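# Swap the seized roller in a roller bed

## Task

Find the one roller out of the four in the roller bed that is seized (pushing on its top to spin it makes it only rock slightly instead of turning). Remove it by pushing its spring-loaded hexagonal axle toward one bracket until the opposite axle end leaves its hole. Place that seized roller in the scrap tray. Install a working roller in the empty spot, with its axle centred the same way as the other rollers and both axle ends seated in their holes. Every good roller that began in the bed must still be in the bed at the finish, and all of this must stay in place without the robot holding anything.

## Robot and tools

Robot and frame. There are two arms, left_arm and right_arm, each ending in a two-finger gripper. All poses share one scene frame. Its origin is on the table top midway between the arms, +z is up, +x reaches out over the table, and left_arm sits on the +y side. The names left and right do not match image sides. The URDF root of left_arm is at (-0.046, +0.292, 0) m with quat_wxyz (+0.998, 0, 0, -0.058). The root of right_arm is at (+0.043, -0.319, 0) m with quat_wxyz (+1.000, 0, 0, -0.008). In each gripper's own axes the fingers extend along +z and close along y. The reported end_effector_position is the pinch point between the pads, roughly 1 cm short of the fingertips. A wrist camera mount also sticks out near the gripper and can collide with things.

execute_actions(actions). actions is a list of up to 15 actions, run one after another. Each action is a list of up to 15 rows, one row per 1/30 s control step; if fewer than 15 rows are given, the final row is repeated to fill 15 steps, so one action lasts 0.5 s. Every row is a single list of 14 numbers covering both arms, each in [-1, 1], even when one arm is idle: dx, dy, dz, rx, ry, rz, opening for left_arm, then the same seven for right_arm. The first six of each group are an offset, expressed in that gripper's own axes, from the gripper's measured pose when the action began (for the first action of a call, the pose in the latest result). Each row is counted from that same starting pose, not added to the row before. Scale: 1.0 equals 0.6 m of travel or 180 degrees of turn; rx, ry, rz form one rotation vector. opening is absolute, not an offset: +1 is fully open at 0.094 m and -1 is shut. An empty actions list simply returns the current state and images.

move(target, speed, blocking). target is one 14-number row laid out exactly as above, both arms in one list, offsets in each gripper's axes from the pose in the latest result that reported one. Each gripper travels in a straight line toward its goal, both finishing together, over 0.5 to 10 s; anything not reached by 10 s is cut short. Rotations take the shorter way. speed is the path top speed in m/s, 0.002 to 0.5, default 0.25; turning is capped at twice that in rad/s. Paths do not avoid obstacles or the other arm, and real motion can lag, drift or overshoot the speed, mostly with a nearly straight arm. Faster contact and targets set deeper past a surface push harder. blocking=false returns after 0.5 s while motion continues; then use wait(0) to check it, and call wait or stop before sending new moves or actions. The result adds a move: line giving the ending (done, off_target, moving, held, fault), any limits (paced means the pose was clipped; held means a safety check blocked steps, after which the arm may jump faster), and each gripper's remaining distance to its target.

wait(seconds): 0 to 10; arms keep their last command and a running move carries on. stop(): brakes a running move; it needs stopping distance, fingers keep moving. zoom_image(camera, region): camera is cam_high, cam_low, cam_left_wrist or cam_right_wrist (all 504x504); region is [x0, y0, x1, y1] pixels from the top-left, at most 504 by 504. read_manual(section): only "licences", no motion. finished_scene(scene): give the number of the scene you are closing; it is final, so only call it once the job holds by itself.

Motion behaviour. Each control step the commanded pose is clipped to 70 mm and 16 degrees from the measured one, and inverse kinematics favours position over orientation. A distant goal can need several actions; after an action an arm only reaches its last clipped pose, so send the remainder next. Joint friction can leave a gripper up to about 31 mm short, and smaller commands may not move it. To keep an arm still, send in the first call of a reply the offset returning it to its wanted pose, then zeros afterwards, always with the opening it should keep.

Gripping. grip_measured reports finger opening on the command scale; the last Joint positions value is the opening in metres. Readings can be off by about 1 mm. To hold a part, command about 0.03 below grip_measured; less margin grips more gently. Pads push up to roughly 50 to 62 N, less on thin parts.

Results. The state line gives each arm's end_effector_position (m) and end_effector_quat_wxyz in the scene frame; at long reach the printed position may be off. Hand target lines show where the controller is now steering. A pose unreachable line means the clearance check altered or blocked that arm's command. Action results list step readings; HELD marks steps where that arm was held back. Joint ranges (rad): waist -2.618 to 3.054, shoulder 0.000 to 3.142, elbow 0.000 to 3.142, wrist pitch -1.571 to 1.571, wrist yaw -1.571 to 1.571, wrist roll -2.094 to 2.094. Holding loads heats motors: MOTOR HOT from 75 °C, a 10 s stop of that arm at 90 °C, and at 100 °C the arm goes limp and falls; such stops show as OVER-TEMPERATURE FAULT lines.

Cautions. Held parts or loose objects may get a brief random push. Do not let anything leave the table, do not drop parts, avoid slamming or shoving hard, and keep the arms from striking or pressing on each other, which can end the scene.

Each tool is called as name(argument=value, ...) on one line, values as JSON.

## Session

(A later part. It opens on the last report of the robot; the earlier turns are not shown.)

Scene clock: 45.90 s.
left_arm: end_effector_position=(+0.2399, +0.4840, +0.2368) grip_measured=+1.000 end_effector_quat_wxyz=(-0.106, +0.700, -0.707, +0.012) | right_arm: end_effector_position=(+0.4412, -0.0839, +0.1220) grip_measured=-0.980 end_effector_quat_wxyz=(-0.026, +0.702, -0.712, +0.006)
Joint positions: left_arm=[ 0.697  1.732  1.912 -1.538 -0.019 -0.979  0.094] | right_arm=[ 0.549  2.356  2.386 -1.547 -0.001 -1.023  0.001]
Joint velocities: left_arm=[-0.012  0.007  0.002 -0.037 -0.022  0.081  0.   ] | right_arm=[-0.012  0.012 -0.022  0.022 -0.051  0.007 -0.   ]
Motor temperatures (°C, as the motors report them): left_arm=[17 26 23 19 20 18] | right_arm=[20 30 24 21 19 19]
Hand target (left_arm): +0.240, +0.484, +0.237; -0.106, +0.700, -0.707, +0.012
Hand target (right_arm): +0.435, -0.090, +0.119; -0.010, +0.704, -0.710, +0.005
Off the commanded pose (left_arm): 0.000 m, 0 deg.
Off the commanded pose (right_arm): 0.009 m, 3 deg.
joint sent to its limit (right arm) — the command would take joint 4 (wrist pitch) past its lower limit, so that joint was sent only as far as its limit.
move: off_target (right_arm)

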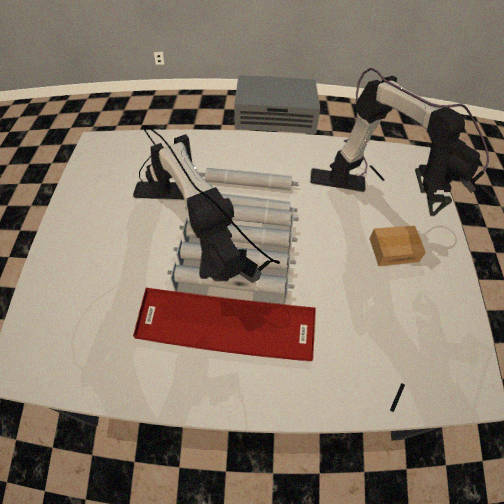

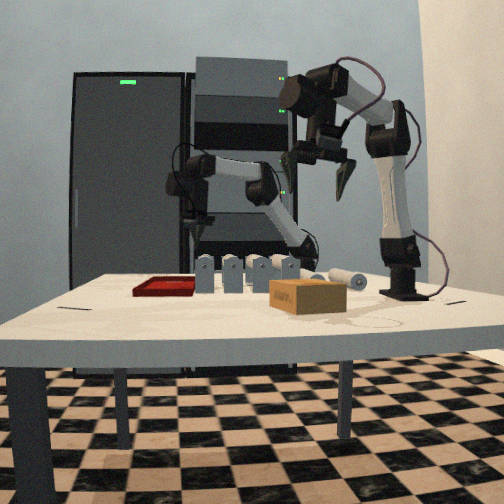

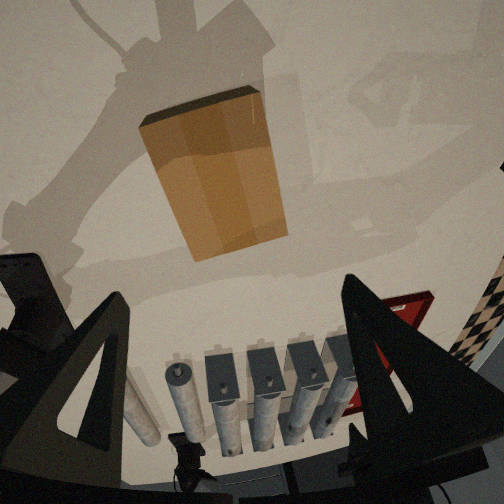

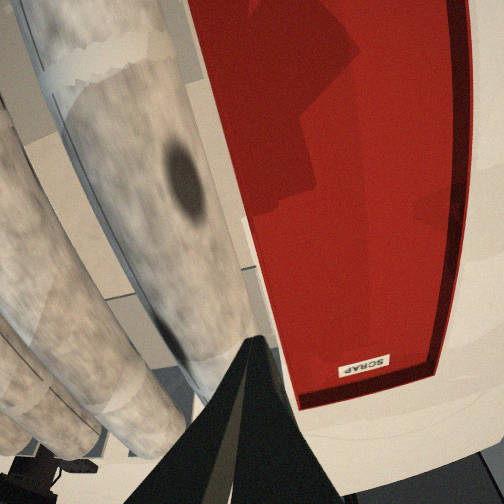

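Lower to z≈0.092 and sweep back toward −x (tilt lowers ~1cm over the run; compensate).

move(target=[0,0,0,0,0,0,1,0,0,0.06,0,0,0,-1], speed=0.05)

move(target=[0,0,0,0,0,0,1,0,0.47,0.0,0,0,0,-1], speed=0.04)

move(target=[0,0,0,0,0,0,1,0.2,0.05,-0.15,0,0,0,-1])

zoom_image(camera="cam_high", region=[120,140,340,360])

Scene clock: 51.07 s.
left_arm: end_effector_position=(+0.2399, +0.4840, +0.2368) grip_measured=+1.000 end_effector_quat_wxyz=(-0.106, +0.700, -0.707, +0.012) | right_arm: end_effector_position=(+0.4436, -0.0826, +0.0879) grip_measured=-0.980 end_effector_quat_wxyz=(-0.025, +0.703, -0.711, +0.006)
Joint positions: left_arm=[ 0.697  1.732  1.912 -1.538 -0.019 -0.979  0.094] | right_arm=[ 0.549  2.334  2.21  -1.395 -0.    -1.026  0.001]
Joint velocities: left_arm=[-0.007 -0.017 -0.002  0.007 -0.022  0.022  0.   ] | right_arm=[ 0.012  0.007  0.002  0.066 -0.051  0.022 -0.   ]
Motor temperatures (°C, as the motors report them): left_arm=[17 27 23 19 20 18] | right_arm=[20 32 23 20 19 19]
Hand target (left_arm): +0.240, +0.484, +0.237; -0.106, +0.700, -0.707, +0.012
Hand target (right_arm): +0.443, -0.083, +0.086; -0.026, +0.702, -0.712, +0.006
Off the commanded pose (left_arm): 0.000 m, 0 deg.
Off the commanded pose (right_arm): 0.002 m, 0 deg.
move: done

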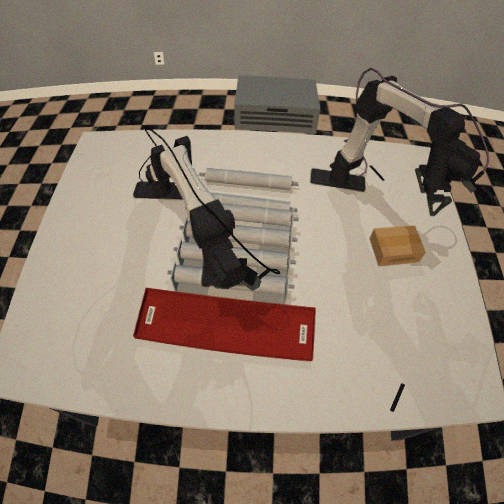

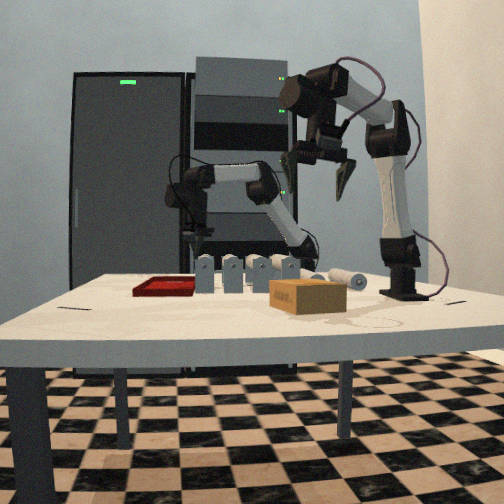

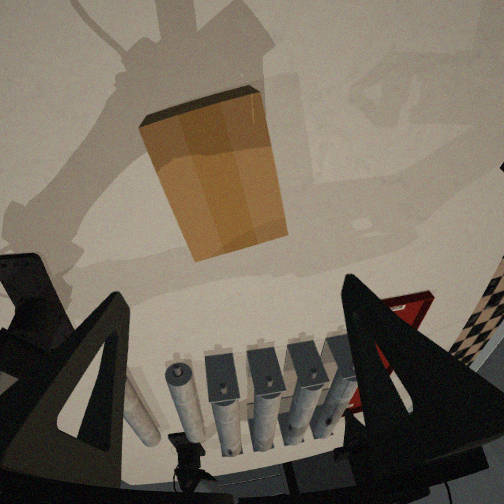

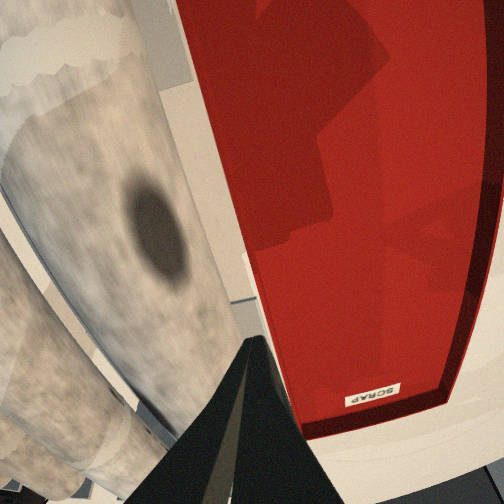

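Scene clock: 58.40 s.
left_arm: end_effector_position=(+0.2399, +0.4840, +0.2368) grip_measured=+1.000 end_effector_quat_wxyz=(-0.106, +0.700, -0.707, +0.012) | right_arm: end_effector_position=(+0.2058, -0.0817, +0.0867) grip_measured=-0.981 end_effector_quat_wxyz=(-0.084, +0.682, -0.724, +0.066)
Joint positions: left_arm=[ 0.697  1.732  1.912 -1.538 -0.019 -0.979  0.094] | right_arm=[ 1.09   1.534  1.098 -1.015  0.177 -0.448  0.001]
Joint velocities: left_arm=[ 0.002  0.012  0.017 -0.066 -0.007 -0.037  0.   ] | right_arm=[-0.007 -0.007 -0.002 -0.037  0.051 -0.095  0.002]
Motor temperatures (°C, as the motors report them): left_arm=[17 27 23 19 20 18] | right_arm=[20 32 23 20 20 19]
Hand target (left_arm): +0.240, +0.484, +0.237; -0.106, +0.700, -0.707, +0.012
Hand target (right_arm): +0.164, -0.088, +0.074; -0.020, +0.701, -0.713, +0.012
Off the commanded pose (left_arm): 0.000 m, 0 deg.
Off the commanded pose (right_arm): 0.045 m, 10 deg.
move: off_target (right_arm)

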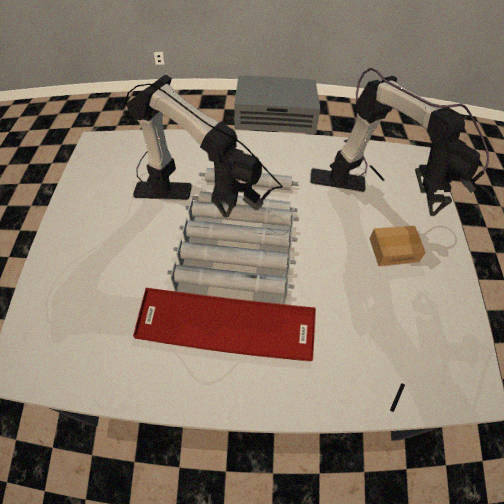

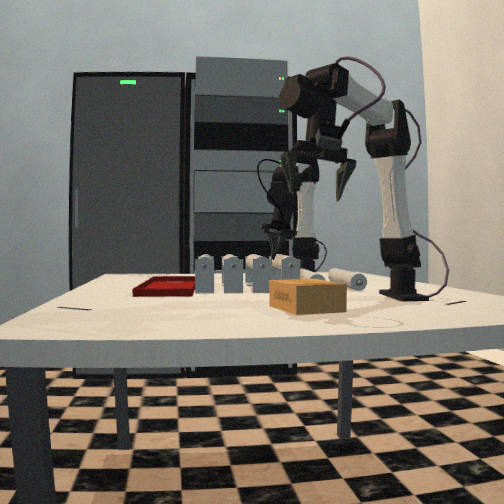

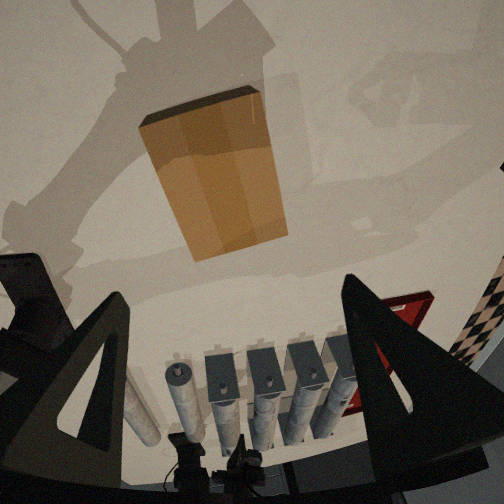

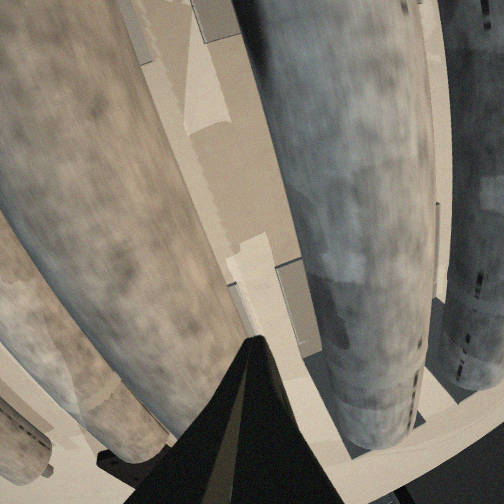

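Scene clock: 59.70 s.
left_arm: end_effector_position=(+0.2399, +0.4840, +0.2368) grip_measured=+1.000 end_effector_quat_wxyz=(-0.106, +0.700, -0.707, +0.012) | right_arm: end_effector_position=(+0.1556, -0.1945, +0.1648) grip_measured=-0.981 end_effector_quat_wxyz=(-0.091, +0.681, -0.723, +0.066)
Joint positions: left_arm=[ 0.697  1.732  1.912 -1.538 -0.019 -0.979  0.094] | right_arm=[ 1.03   1.042  1.059 -1.443  0.175 -0.51   0.001]
Joint velocities: left_arm=[-0.007  0.022 -0.002 -0.022 -0.022  0.007  0.   ] | right_arm=[-0.002 -0.012  0.002 -0.007 -0.022  0.037  0.002]
Motor temperatures (°C, as the motors report them): left_arm=[17 27 23 19 20 18] | right_arm=[20 32 23 20 20 19]
Hand target (left_arm): +0.240, +0.484, +0.237; -0.106, +0.700, -0.707, +0.012
Hand target (right_arm): +0.152, -0.200, +0.165; -0.084, +0.682, -0.724, +0.065
Off the commanded pose (left_arm): 0.000 m, 0 deg.
Off the commanded pose (right_arm): 0.008 m, 1 deg.
move: done

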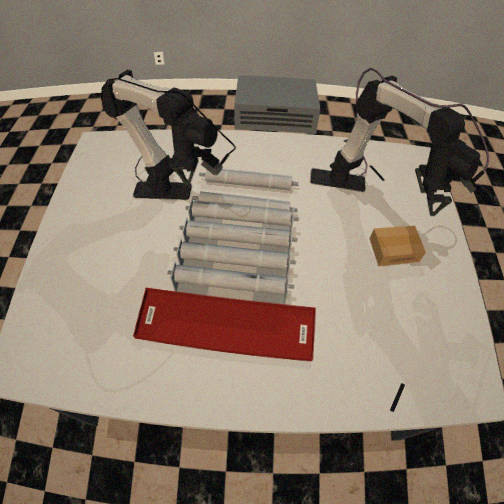

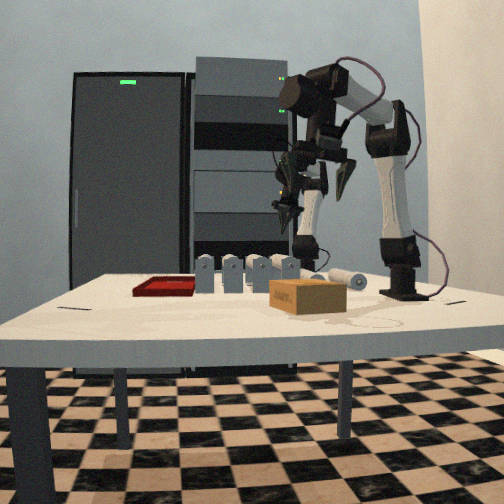

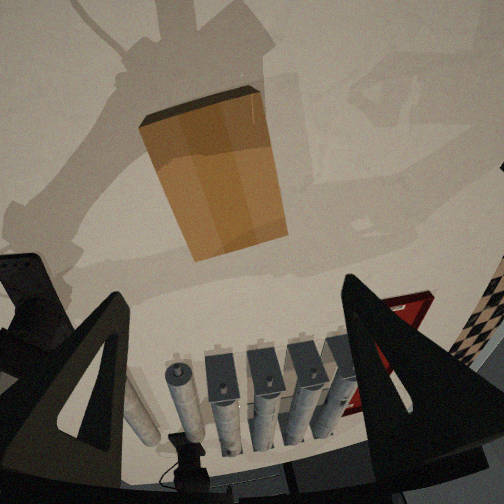

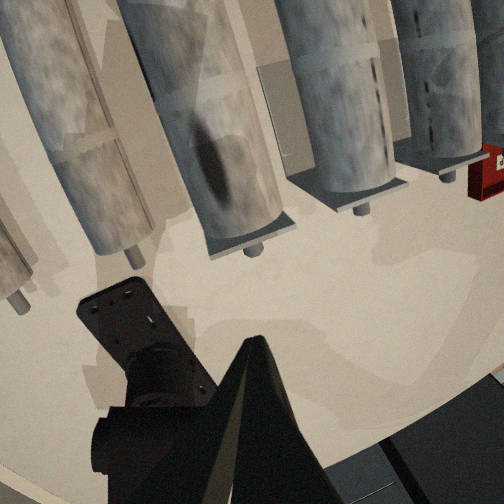

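Region (120, 140, 340, 360) of cam_high's 504x504 image, scaled by 2.291, with more detail than that image has.

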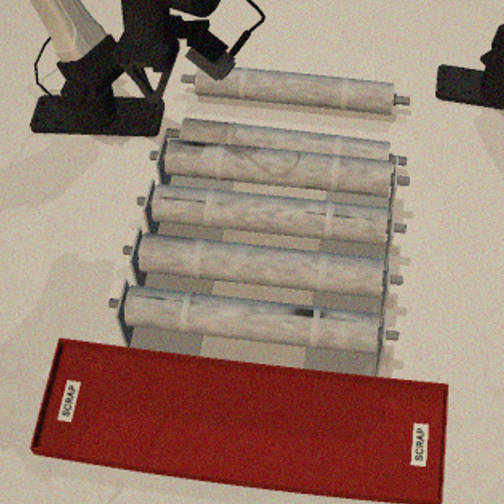

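move(target=[0.5,0.03,0.05,-0.049,0.046,0,1,-0.19,-0.04,0.03,-0.071,0.011,-0.02,1])

Scene clock: 65.97 s.
left_arm: end_effector_position=(+0.2276, +0.1899, +0.1728) grip_measured=+1.000 end_effector_quat_wxyz=(-0.000, +0.701, -0.713, +0.018) | right_arm: end_effector_position=(+0.1897, -0.0842, +0.1569) grip_measured=+1.000 end_effector_quat_wxyz=(-0.007, +0.702, -0.712, +0.003)
Joint positions: left_arm=[-0.233  1.631  1.556 -1.464  0.015 -1.903  0.094] | right_arm=[ 1.033  1.584  1.445 -1.419  0.009 -0.54   0.094]
Joint velocities: left_arm=[ 0.002 -0.012 -0.007  0.037 -0.051 -0.051  0.   ] | right_arm=[-0.012 -0.017 -0.002  0.007 -0.022  0.022  0.   ]
Motor temperatures (°C, as the motors report them): left_arm=[17 28 24 19 20 18] | right_arm=[20 30 24 20 19 19]
Hand target (left_arm): +0.228, +0.186, +0.166; +0.009, +0.703, -0.711, +0.014
Hand target (right_arm): +0.187, -0.082, +0.157; +0.001, +0.707, -0.707, +0.001
Off the commanded pose (left_arm): 0.008 m, 1 deg.
Off the commanded pose (right_arm): 0.002 m, 1 deg.
move: done

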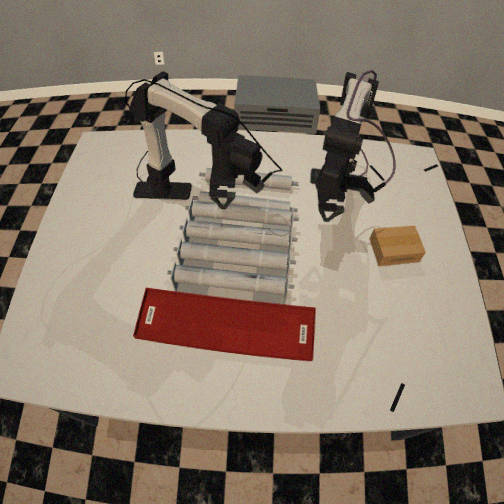

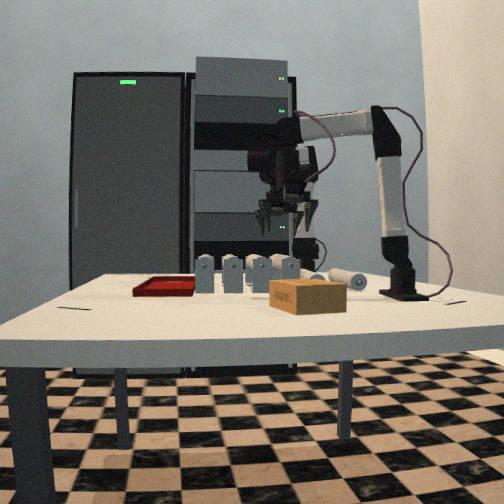

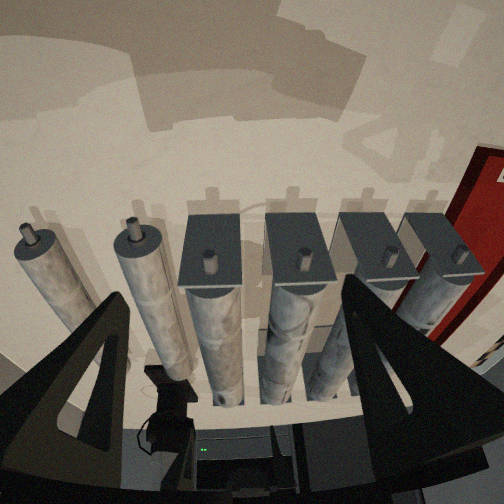

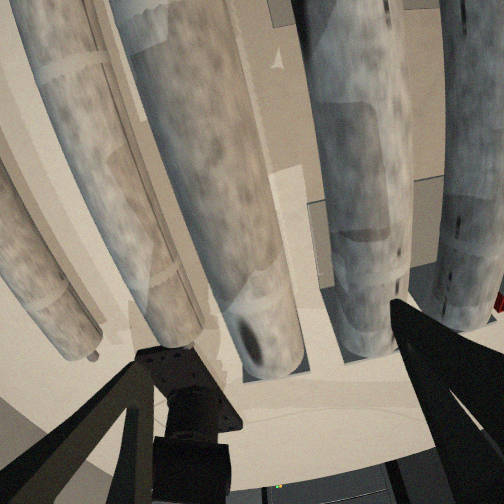

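move(target=[0,0.035,0.17,0,0,0,-0.3,0,0.02,0.145,0,0,0,0.45], speed=0.08)

Scene clock: 69.37 s.
left_arm: end_effector_position=(+0.2115, +0.1909, +0.0725) grip_measured=-0.299 end_effector_quat_wxyz=(+0.001, +0.701, -0.713, +0.015) | right_arm: end_effector_position=(+0.1828, -0.0836, +0.0761) grip_measured=+0.452 end_effector_quat_wxyz=(-0.010, +0.702, -0.712, +0.002)
Joint positions: left_arm=[-0.249  1.591  1.114 -1.067  0.015 -1.919  0.033] | right_arm=[ 1.056  1.584  1.122 -1.09   0.008 -0.516  0.068]
Joint velocities: left_arm=[ 0.002  0.017 -0.002  0.051 -0.037 -0.037 -0.001] | right_arm=[-0.022  0.012 -0.012 -0.051 -0.007 -0.095 -0.   ]
Motor temperatures (°C, as the motors report them): left_arm=[17 28 24 19 20 18] | right_arm=[20 29 24 20 19 19]
Hand target (left_arm): +0.208, +0.189, +0.071; +0.000, +0.700, -0.713, +0.018
Hand target (right_arm): +0.180, -0.085, +0.070; -0.006, +0.702, -0.712, +0.003
Off the commanded pose (left_arm): 0.004 m, 0 deg.
Off the commanded pose (right_arm): 0.007 m, 0 deg.
move: done

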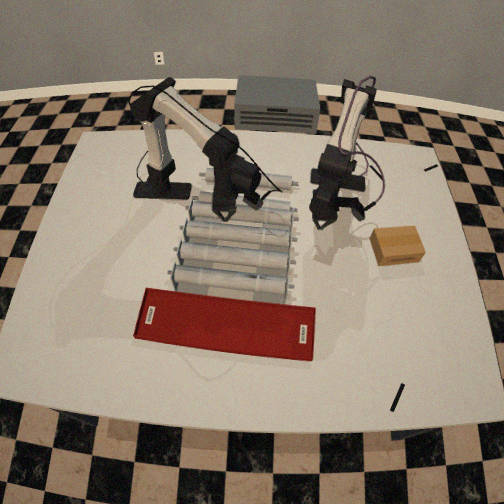

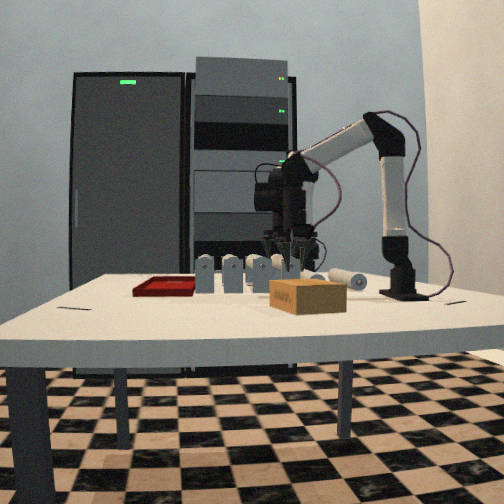

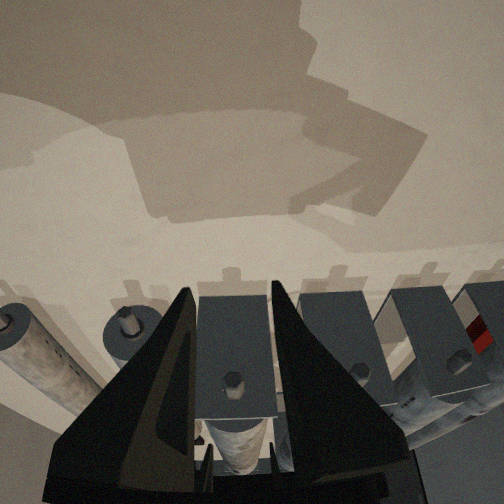

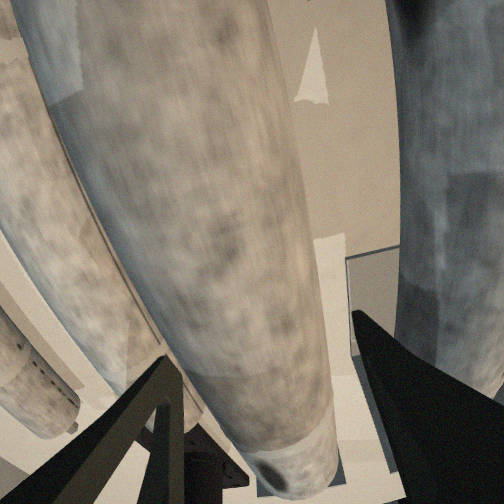

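Approach bracket slowly; right grips.

move(target=[0.11,0,0,0,0,0,-0.3,0,0,0,0,0,0,-0.1], speed=0.03)

move(target=[0,0,0,0,0,0,-1,0,0,0,0,0,0,-0.1])

Scene clock: 73.63 s.
left_arm: end_effector_position=(+0.2128, +0.1293, +0.0766) grip_measured=-0.299 end_effector_quat_wxyz=(+0.001, +0.690, -0.724, +0.026) | right_arm: end_effector_position=(+0.1822, -0.0833, +0.0761) grip_measured=+0.020 end_effector_quat_wxyz=(-0.010, +0.701, -0.713, -0.000)
Joint positions: left_arm=[-0.436  1.675  1.22  -1.065  0.016 -2.077  0.033] | right_arm=[ 1.056  1.584  1.122 -1.09   0.005 -0.514  0.048]
Joint velocities: left_arm=[ 0.017 -0.007 -0.002 -0.051  0.022  0.022 -0.001] | right_arm=[ 0.007 -0.007 -0.002 -0.066 -0.007  0.037 -0.001]
Motor temperatures (°C, as the motors report them): left_arm=[17 27 24 19 20 18] | right_arm=[20 29 24 20 19 19]
Hand target (left_arm): +0.210, +0.124, +0.073; +0.011, +0.690, -0.723, +0.018
Hand target (right_arm): +0.183, -0.084, +0.076; -0.010, +0.702, -0.712, +0.002
Off the commanded pose (left_arm): 0.006 m, 2 deg.
Off the commanded pose (right_arm): 0.001 m, 0 deg.
joint sent to its limit (left arm) — the command would take joint 6 (wrist roll) past its lower limit, so that joint was sent only as far as its limit.
move: done

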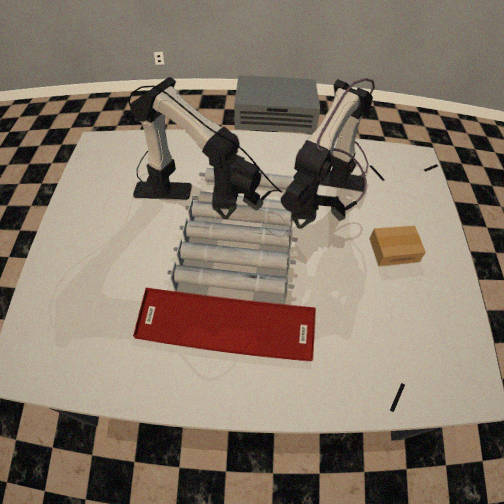

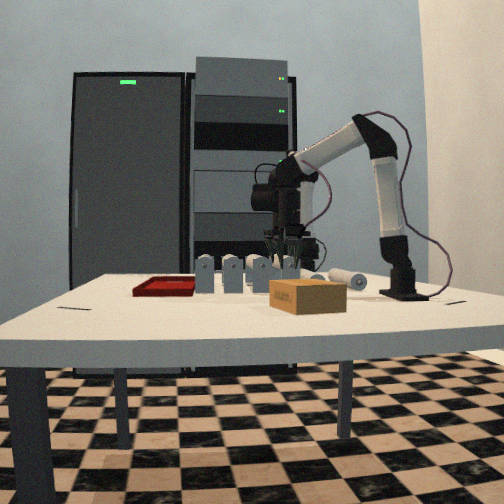

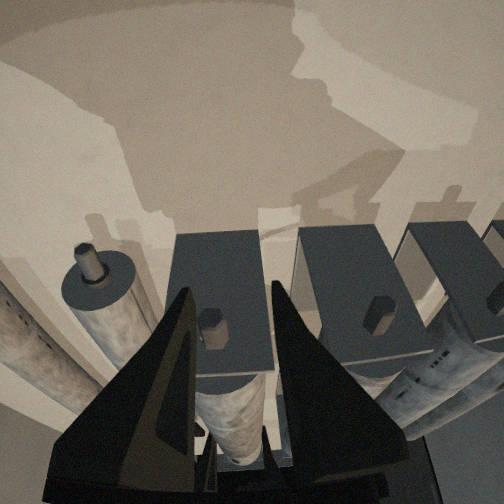

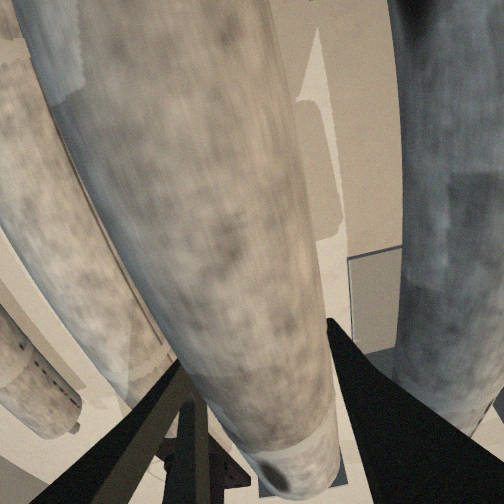

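Scene clock: 74.13 s.
left_arm: end_effector_position=(+0.2036, +0.1304, +0.0758) grip_measured=-0.802 end_effector_quat_wxyz=(+0.014, +0.689, -0.724, +0.012) | right_arm: end_effector_position=(+0.1822, -0.0833, +0.0761) grip_measured=+0.020 end_effector_quat_wxyz=(-0.010, +0.701, -0.714, -0.000)
Joint positions: left_arm=[-0.439  1.675  1.218 -1.097  0.034 -2.077  0.009] | right_arm=[ 1.056  1.584  1.122 -1.09   0.005 -0.513  0.048]
Joint velocities: left_arm=[ 0.002 -0.012 -0.007  0.037 -0.051 -0.022 -0.001] | right_arm=[ 0.002  0.017 -0.002 -0.022 -0.066 -0.022 -0.001]
Motor temperatures (°C, as the motors report them): left_arm=[17 27 24 19 20 18] | right_arm=[20 29 24 20 19 19]
Hand target (left_arm): +0.213, +0.129, +0.077; +0.001, +0.690, -0.723, +0.026
Hand target (right_arm): +0.182, -0.083, +0.076; -0.010, +0.701, -0.713, -0.000
Off the commanded pose (left_arm): 0.009 m, 2 deg.
Off the commanded pose (right_arm): 0.000 m, 0 deg.
move: done

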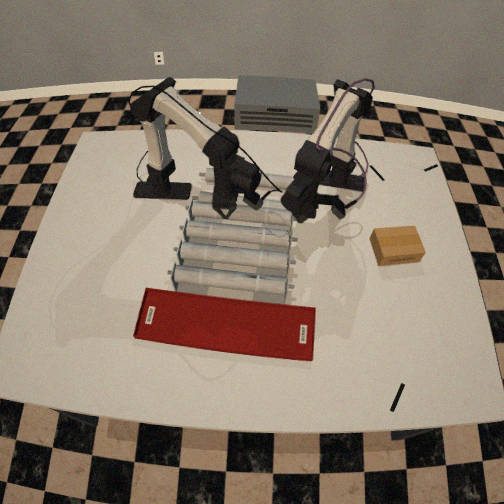

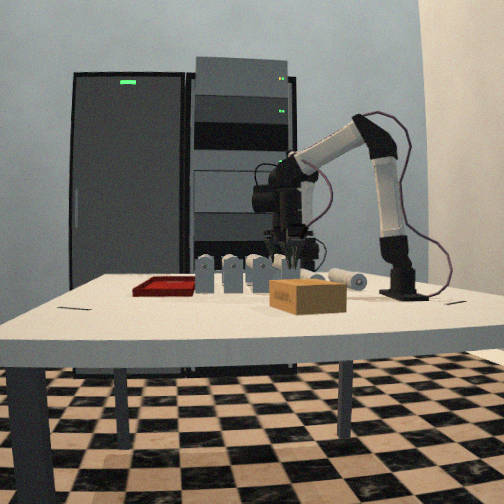

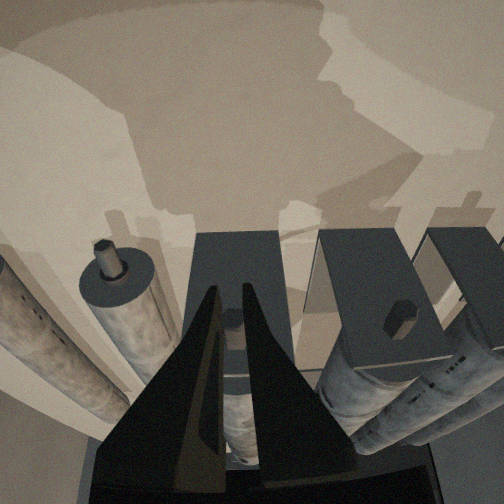

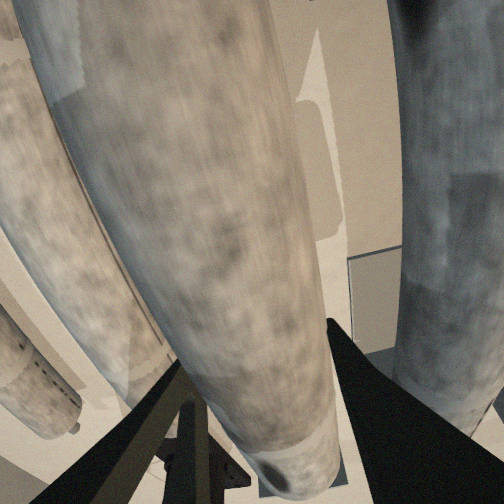

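move(target=[-0.055,-0.005,0,0,0,0,-1,0,0,0,0,0,0,-0.1], speed=0.03)

move(target=[0,0,0,0,0,0,-1,0,0,-0.06,0,0.05,0,-0.1], speed=0.03)

zoom_image(camera="cam_high", region=[120,140,340,360])

Scene clock: 78.47 s.
left_arm: end_effector_position=(+0.2041, +0.1327, +0.0752) grip_measured=-0.803 end_effector_quat_wxyz=(+0.059, +0.680, -0.730, +0.037) | right_arm: end_effector_position=(+0.1822, -0.0830, +0.0761) grip_measured=+0.020 end_effector_quat_wxyz=(-0.010, +0.701, -0.714, -0.001)
Joint positions: left_arm=[-0.373  1.658  1.189 -1.071  0.135 -1.992  0.009] | right_arm=[ 1.056  1.584  1.122 -1.088  0.004 -0.513  0.048]
Joint velocities: left_arm=[ 0.017  0.007  0.002  0.022 -0.066  0.051  0.   ] | right_arm=[-0.007 -0.032 -0.002 -0.051 -0.007  0.022  0.001]
Motor temperatures (°C, as the motors report them): left_arm=[17 28 24 19 20 18] | right_arm=[20 28 24 20 19 19]
Hand target (left_arm): +0.207, +0.162, +0.075; +0.015, +0.689, -0.725, +0.011
Hand target (right_arm): +0.182, -0.083, +0.076; -0.010, +0.701, -0.714, -0.000
Off the commanded pose (left_arm): 0.031 m, 6 deg.
Off the commanded pose (right_arm): 0.000 m, 0 deg.
move: off_target (left_arm)

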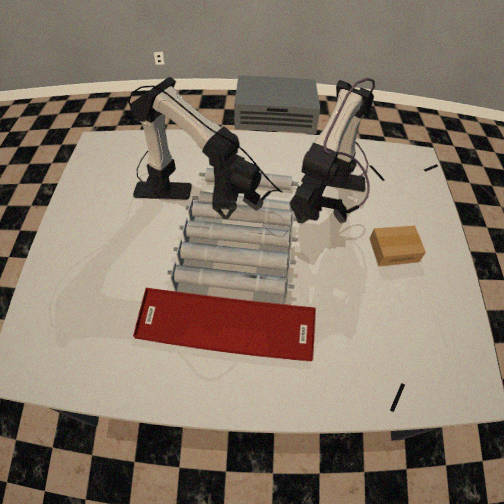

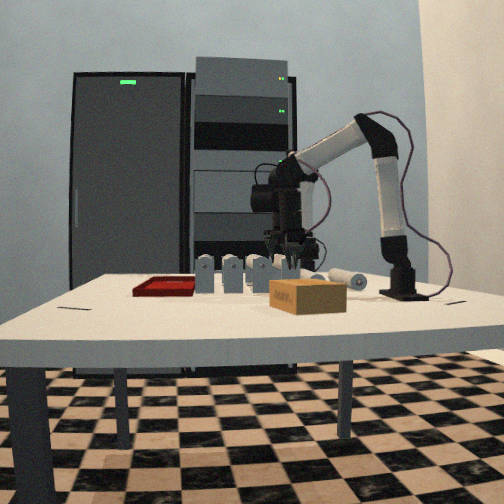

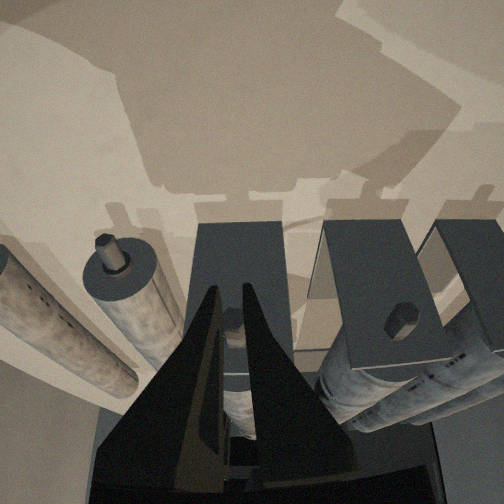

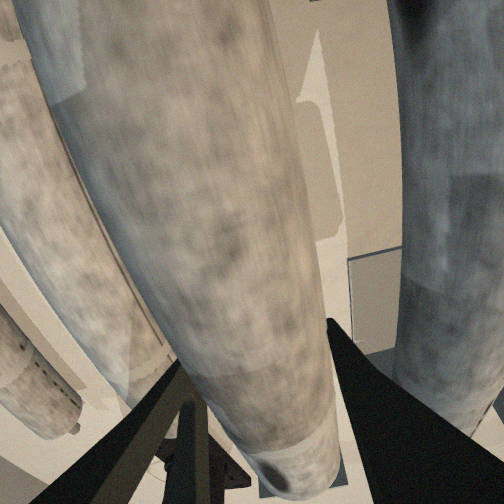

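Scene clock: 81.30 s.
left_arm: end_effector_position=(+0.2038, +0.1313, +0.0754) grip_measured=-0.803 end_effector_quat_wxyz=(+0.062, +0.680, -0.730, +0.039) | right_arm: end_effector_position=(+0.1823, -0.0823, +0.0780) grip_measured=+0.020 end_effector_quat_wxyz=(+0.056, +0.694, -0.716, +0.051)
Joint positions: left_arm=[-0.374  1.658  1.189 -1.069  0.142 -1.992  0.009] | right_arm=[ 1.093  1.731  1.279 -1.256  0.063 -0.459  0.048]
Joint velocities: left_arm=[ 0.002 -0.017  0.007 -0.022 -0.051 -0.037 -0.   ] | right_arm=[-0.007  0.002 -0.002 -0.081 -0.007  0.037 -0.   ]
Motor temperatures (°C, as the motors report them): left_arm=[17 28 24 19 20 18] | right_arm=[20 29 25 20 19 19]
Hand target (left_arm): +0.204, +0.133, +0.075; +0.059, +0.680, -0.730, +0.037
Hand target (right_arm): +0.181, -0.084, +0.109; +0.043, +0.698, -0.713, +0.054
Off the commanded pose (left_arm): 0.001 m, 0 deg.
Off the commanded pose (right_arm): 0.034 m, 1 deg.
move: off_target (right_arm)

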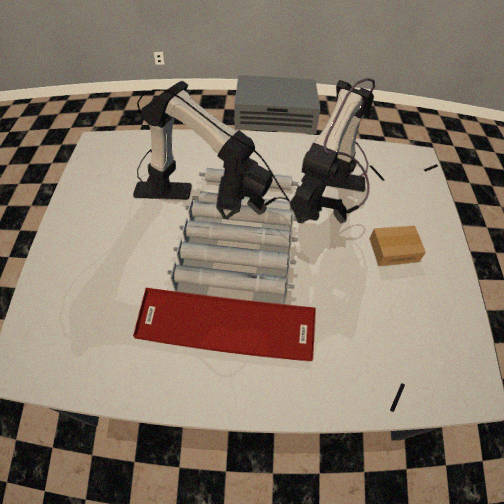

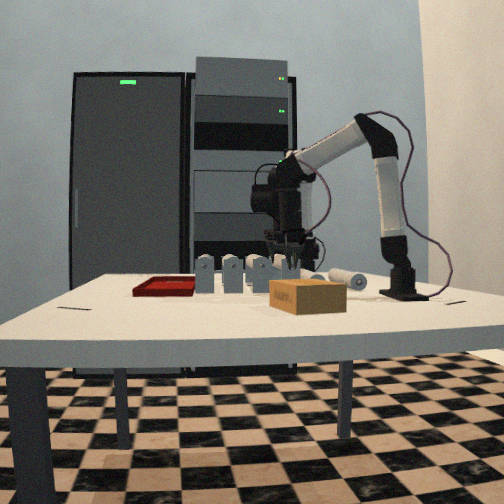

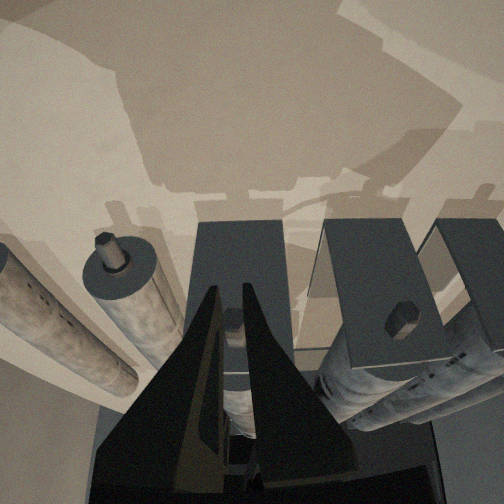

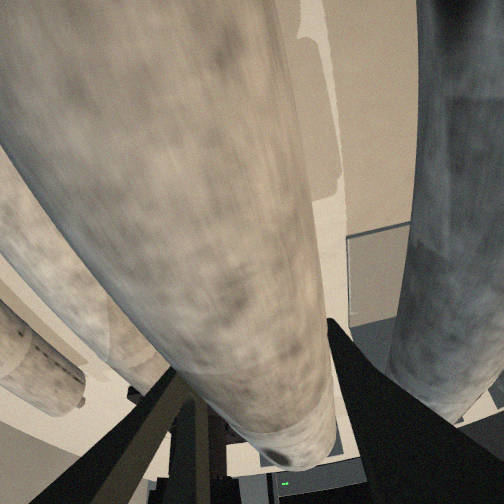

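Region (120, 140, 340, 360) of cam_high's 504x504 image, scaled by 2.291, with more detail than that image has.

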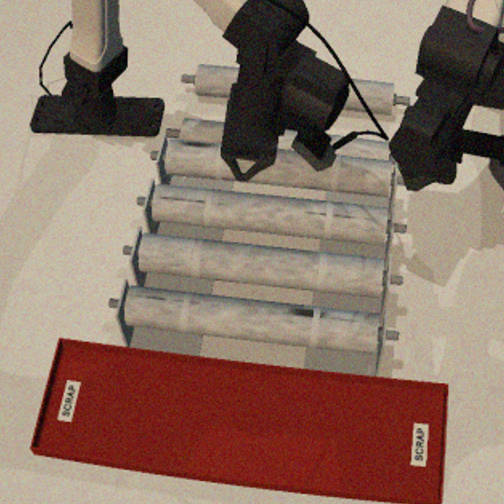

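move(target=[0.03,0,0,0,-0.04,0,-1,0,0,0,0,-0.045,0,0.45], speed=0.03)

zoom_image(camera="cam_high", region=[120,140,340,360])

Scene clock: 86.50 s.
left_arm: end_effector_position=(+0.2030, +0.1277, +0.0760) grip_measured=-0.803 end_effector_quat_wxyz=(+0.006, +0.683, -0.731, -0.013) | right_arm: end_effector_position=(+0.1830, -0.0793, +0.0815) grip_measured=+0.448 end_effector_quat_wxyz=(+0.007, +0.697, -0.717, +0.005)
Joint positions: left_arm=[-0.464  1.72   1.269 -1.149  0.006 -2.083  0.009] | right_arm=[ 1.061  1.627  1.188 -1.148  0.005 -0.497  0.068]
Joint velocities: left_arm=[ 0.012  0.017  0.002  0.022  0.037 -0.037 -0.001] | right_arm=[-0.007  0.027  0.007  0.037 -0.051  0.022 -0.001]
Motor temperatures (°C, as the motors report them): left_arm=[17 28 25 19 20 18] | right_arm=[20 29 26 20 19 19]
Hand target (left_arm): +0.202, +0.114, +0.077; +0.021, +0.676, -0.736, -0.004
Hand target (right_arm): +0.182, -0.082, +0.078; +0.006, +0.697, -0.718, +0.001
Off the commanded pose (left_arm): 0.014 m, 2 deg.
Off the commanded pose (right_arm): 0.005 m, 0 deg.
joint sent to its limit (left arm) — the command would take joint 6 (wrist roll) past its lower limit, so that joint was sent only as far as its limit.
move: off_target (left_arm)

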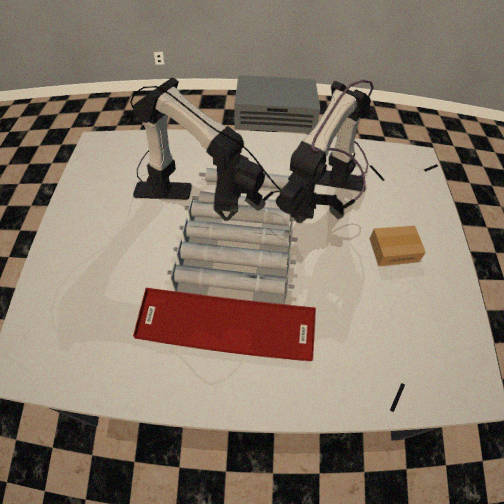

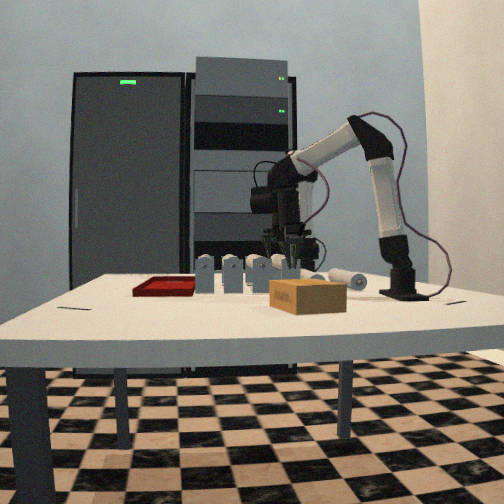

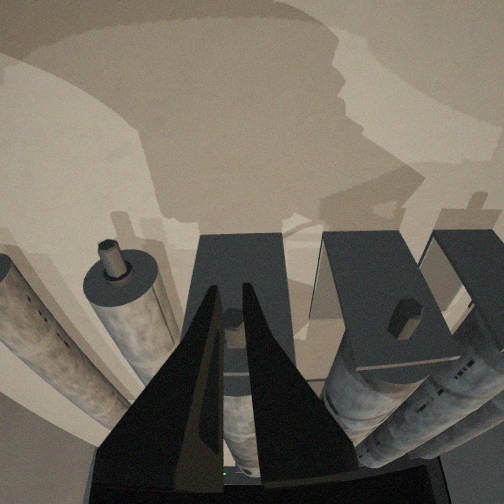

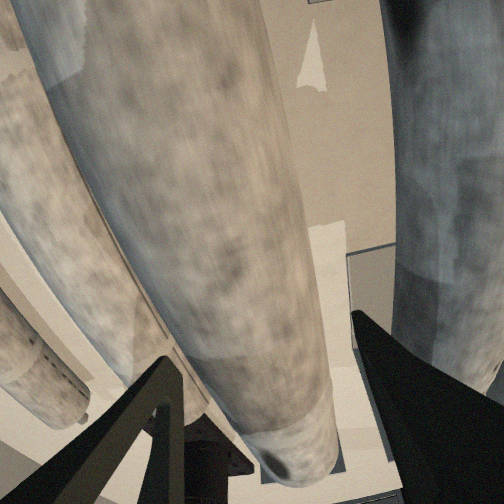

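Region (120, 140, 340, 360) of cam_high's 504x504 image, scaled by 2.291, with more detail than that image has.

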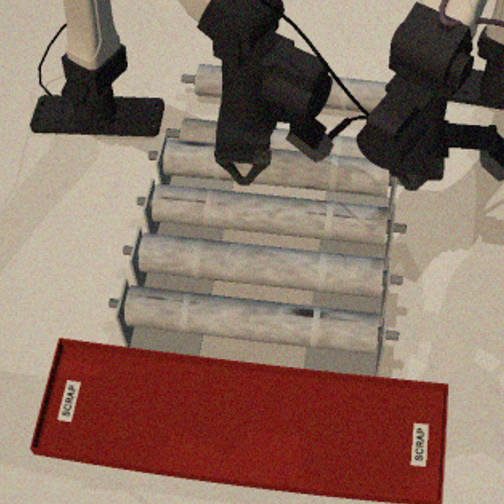

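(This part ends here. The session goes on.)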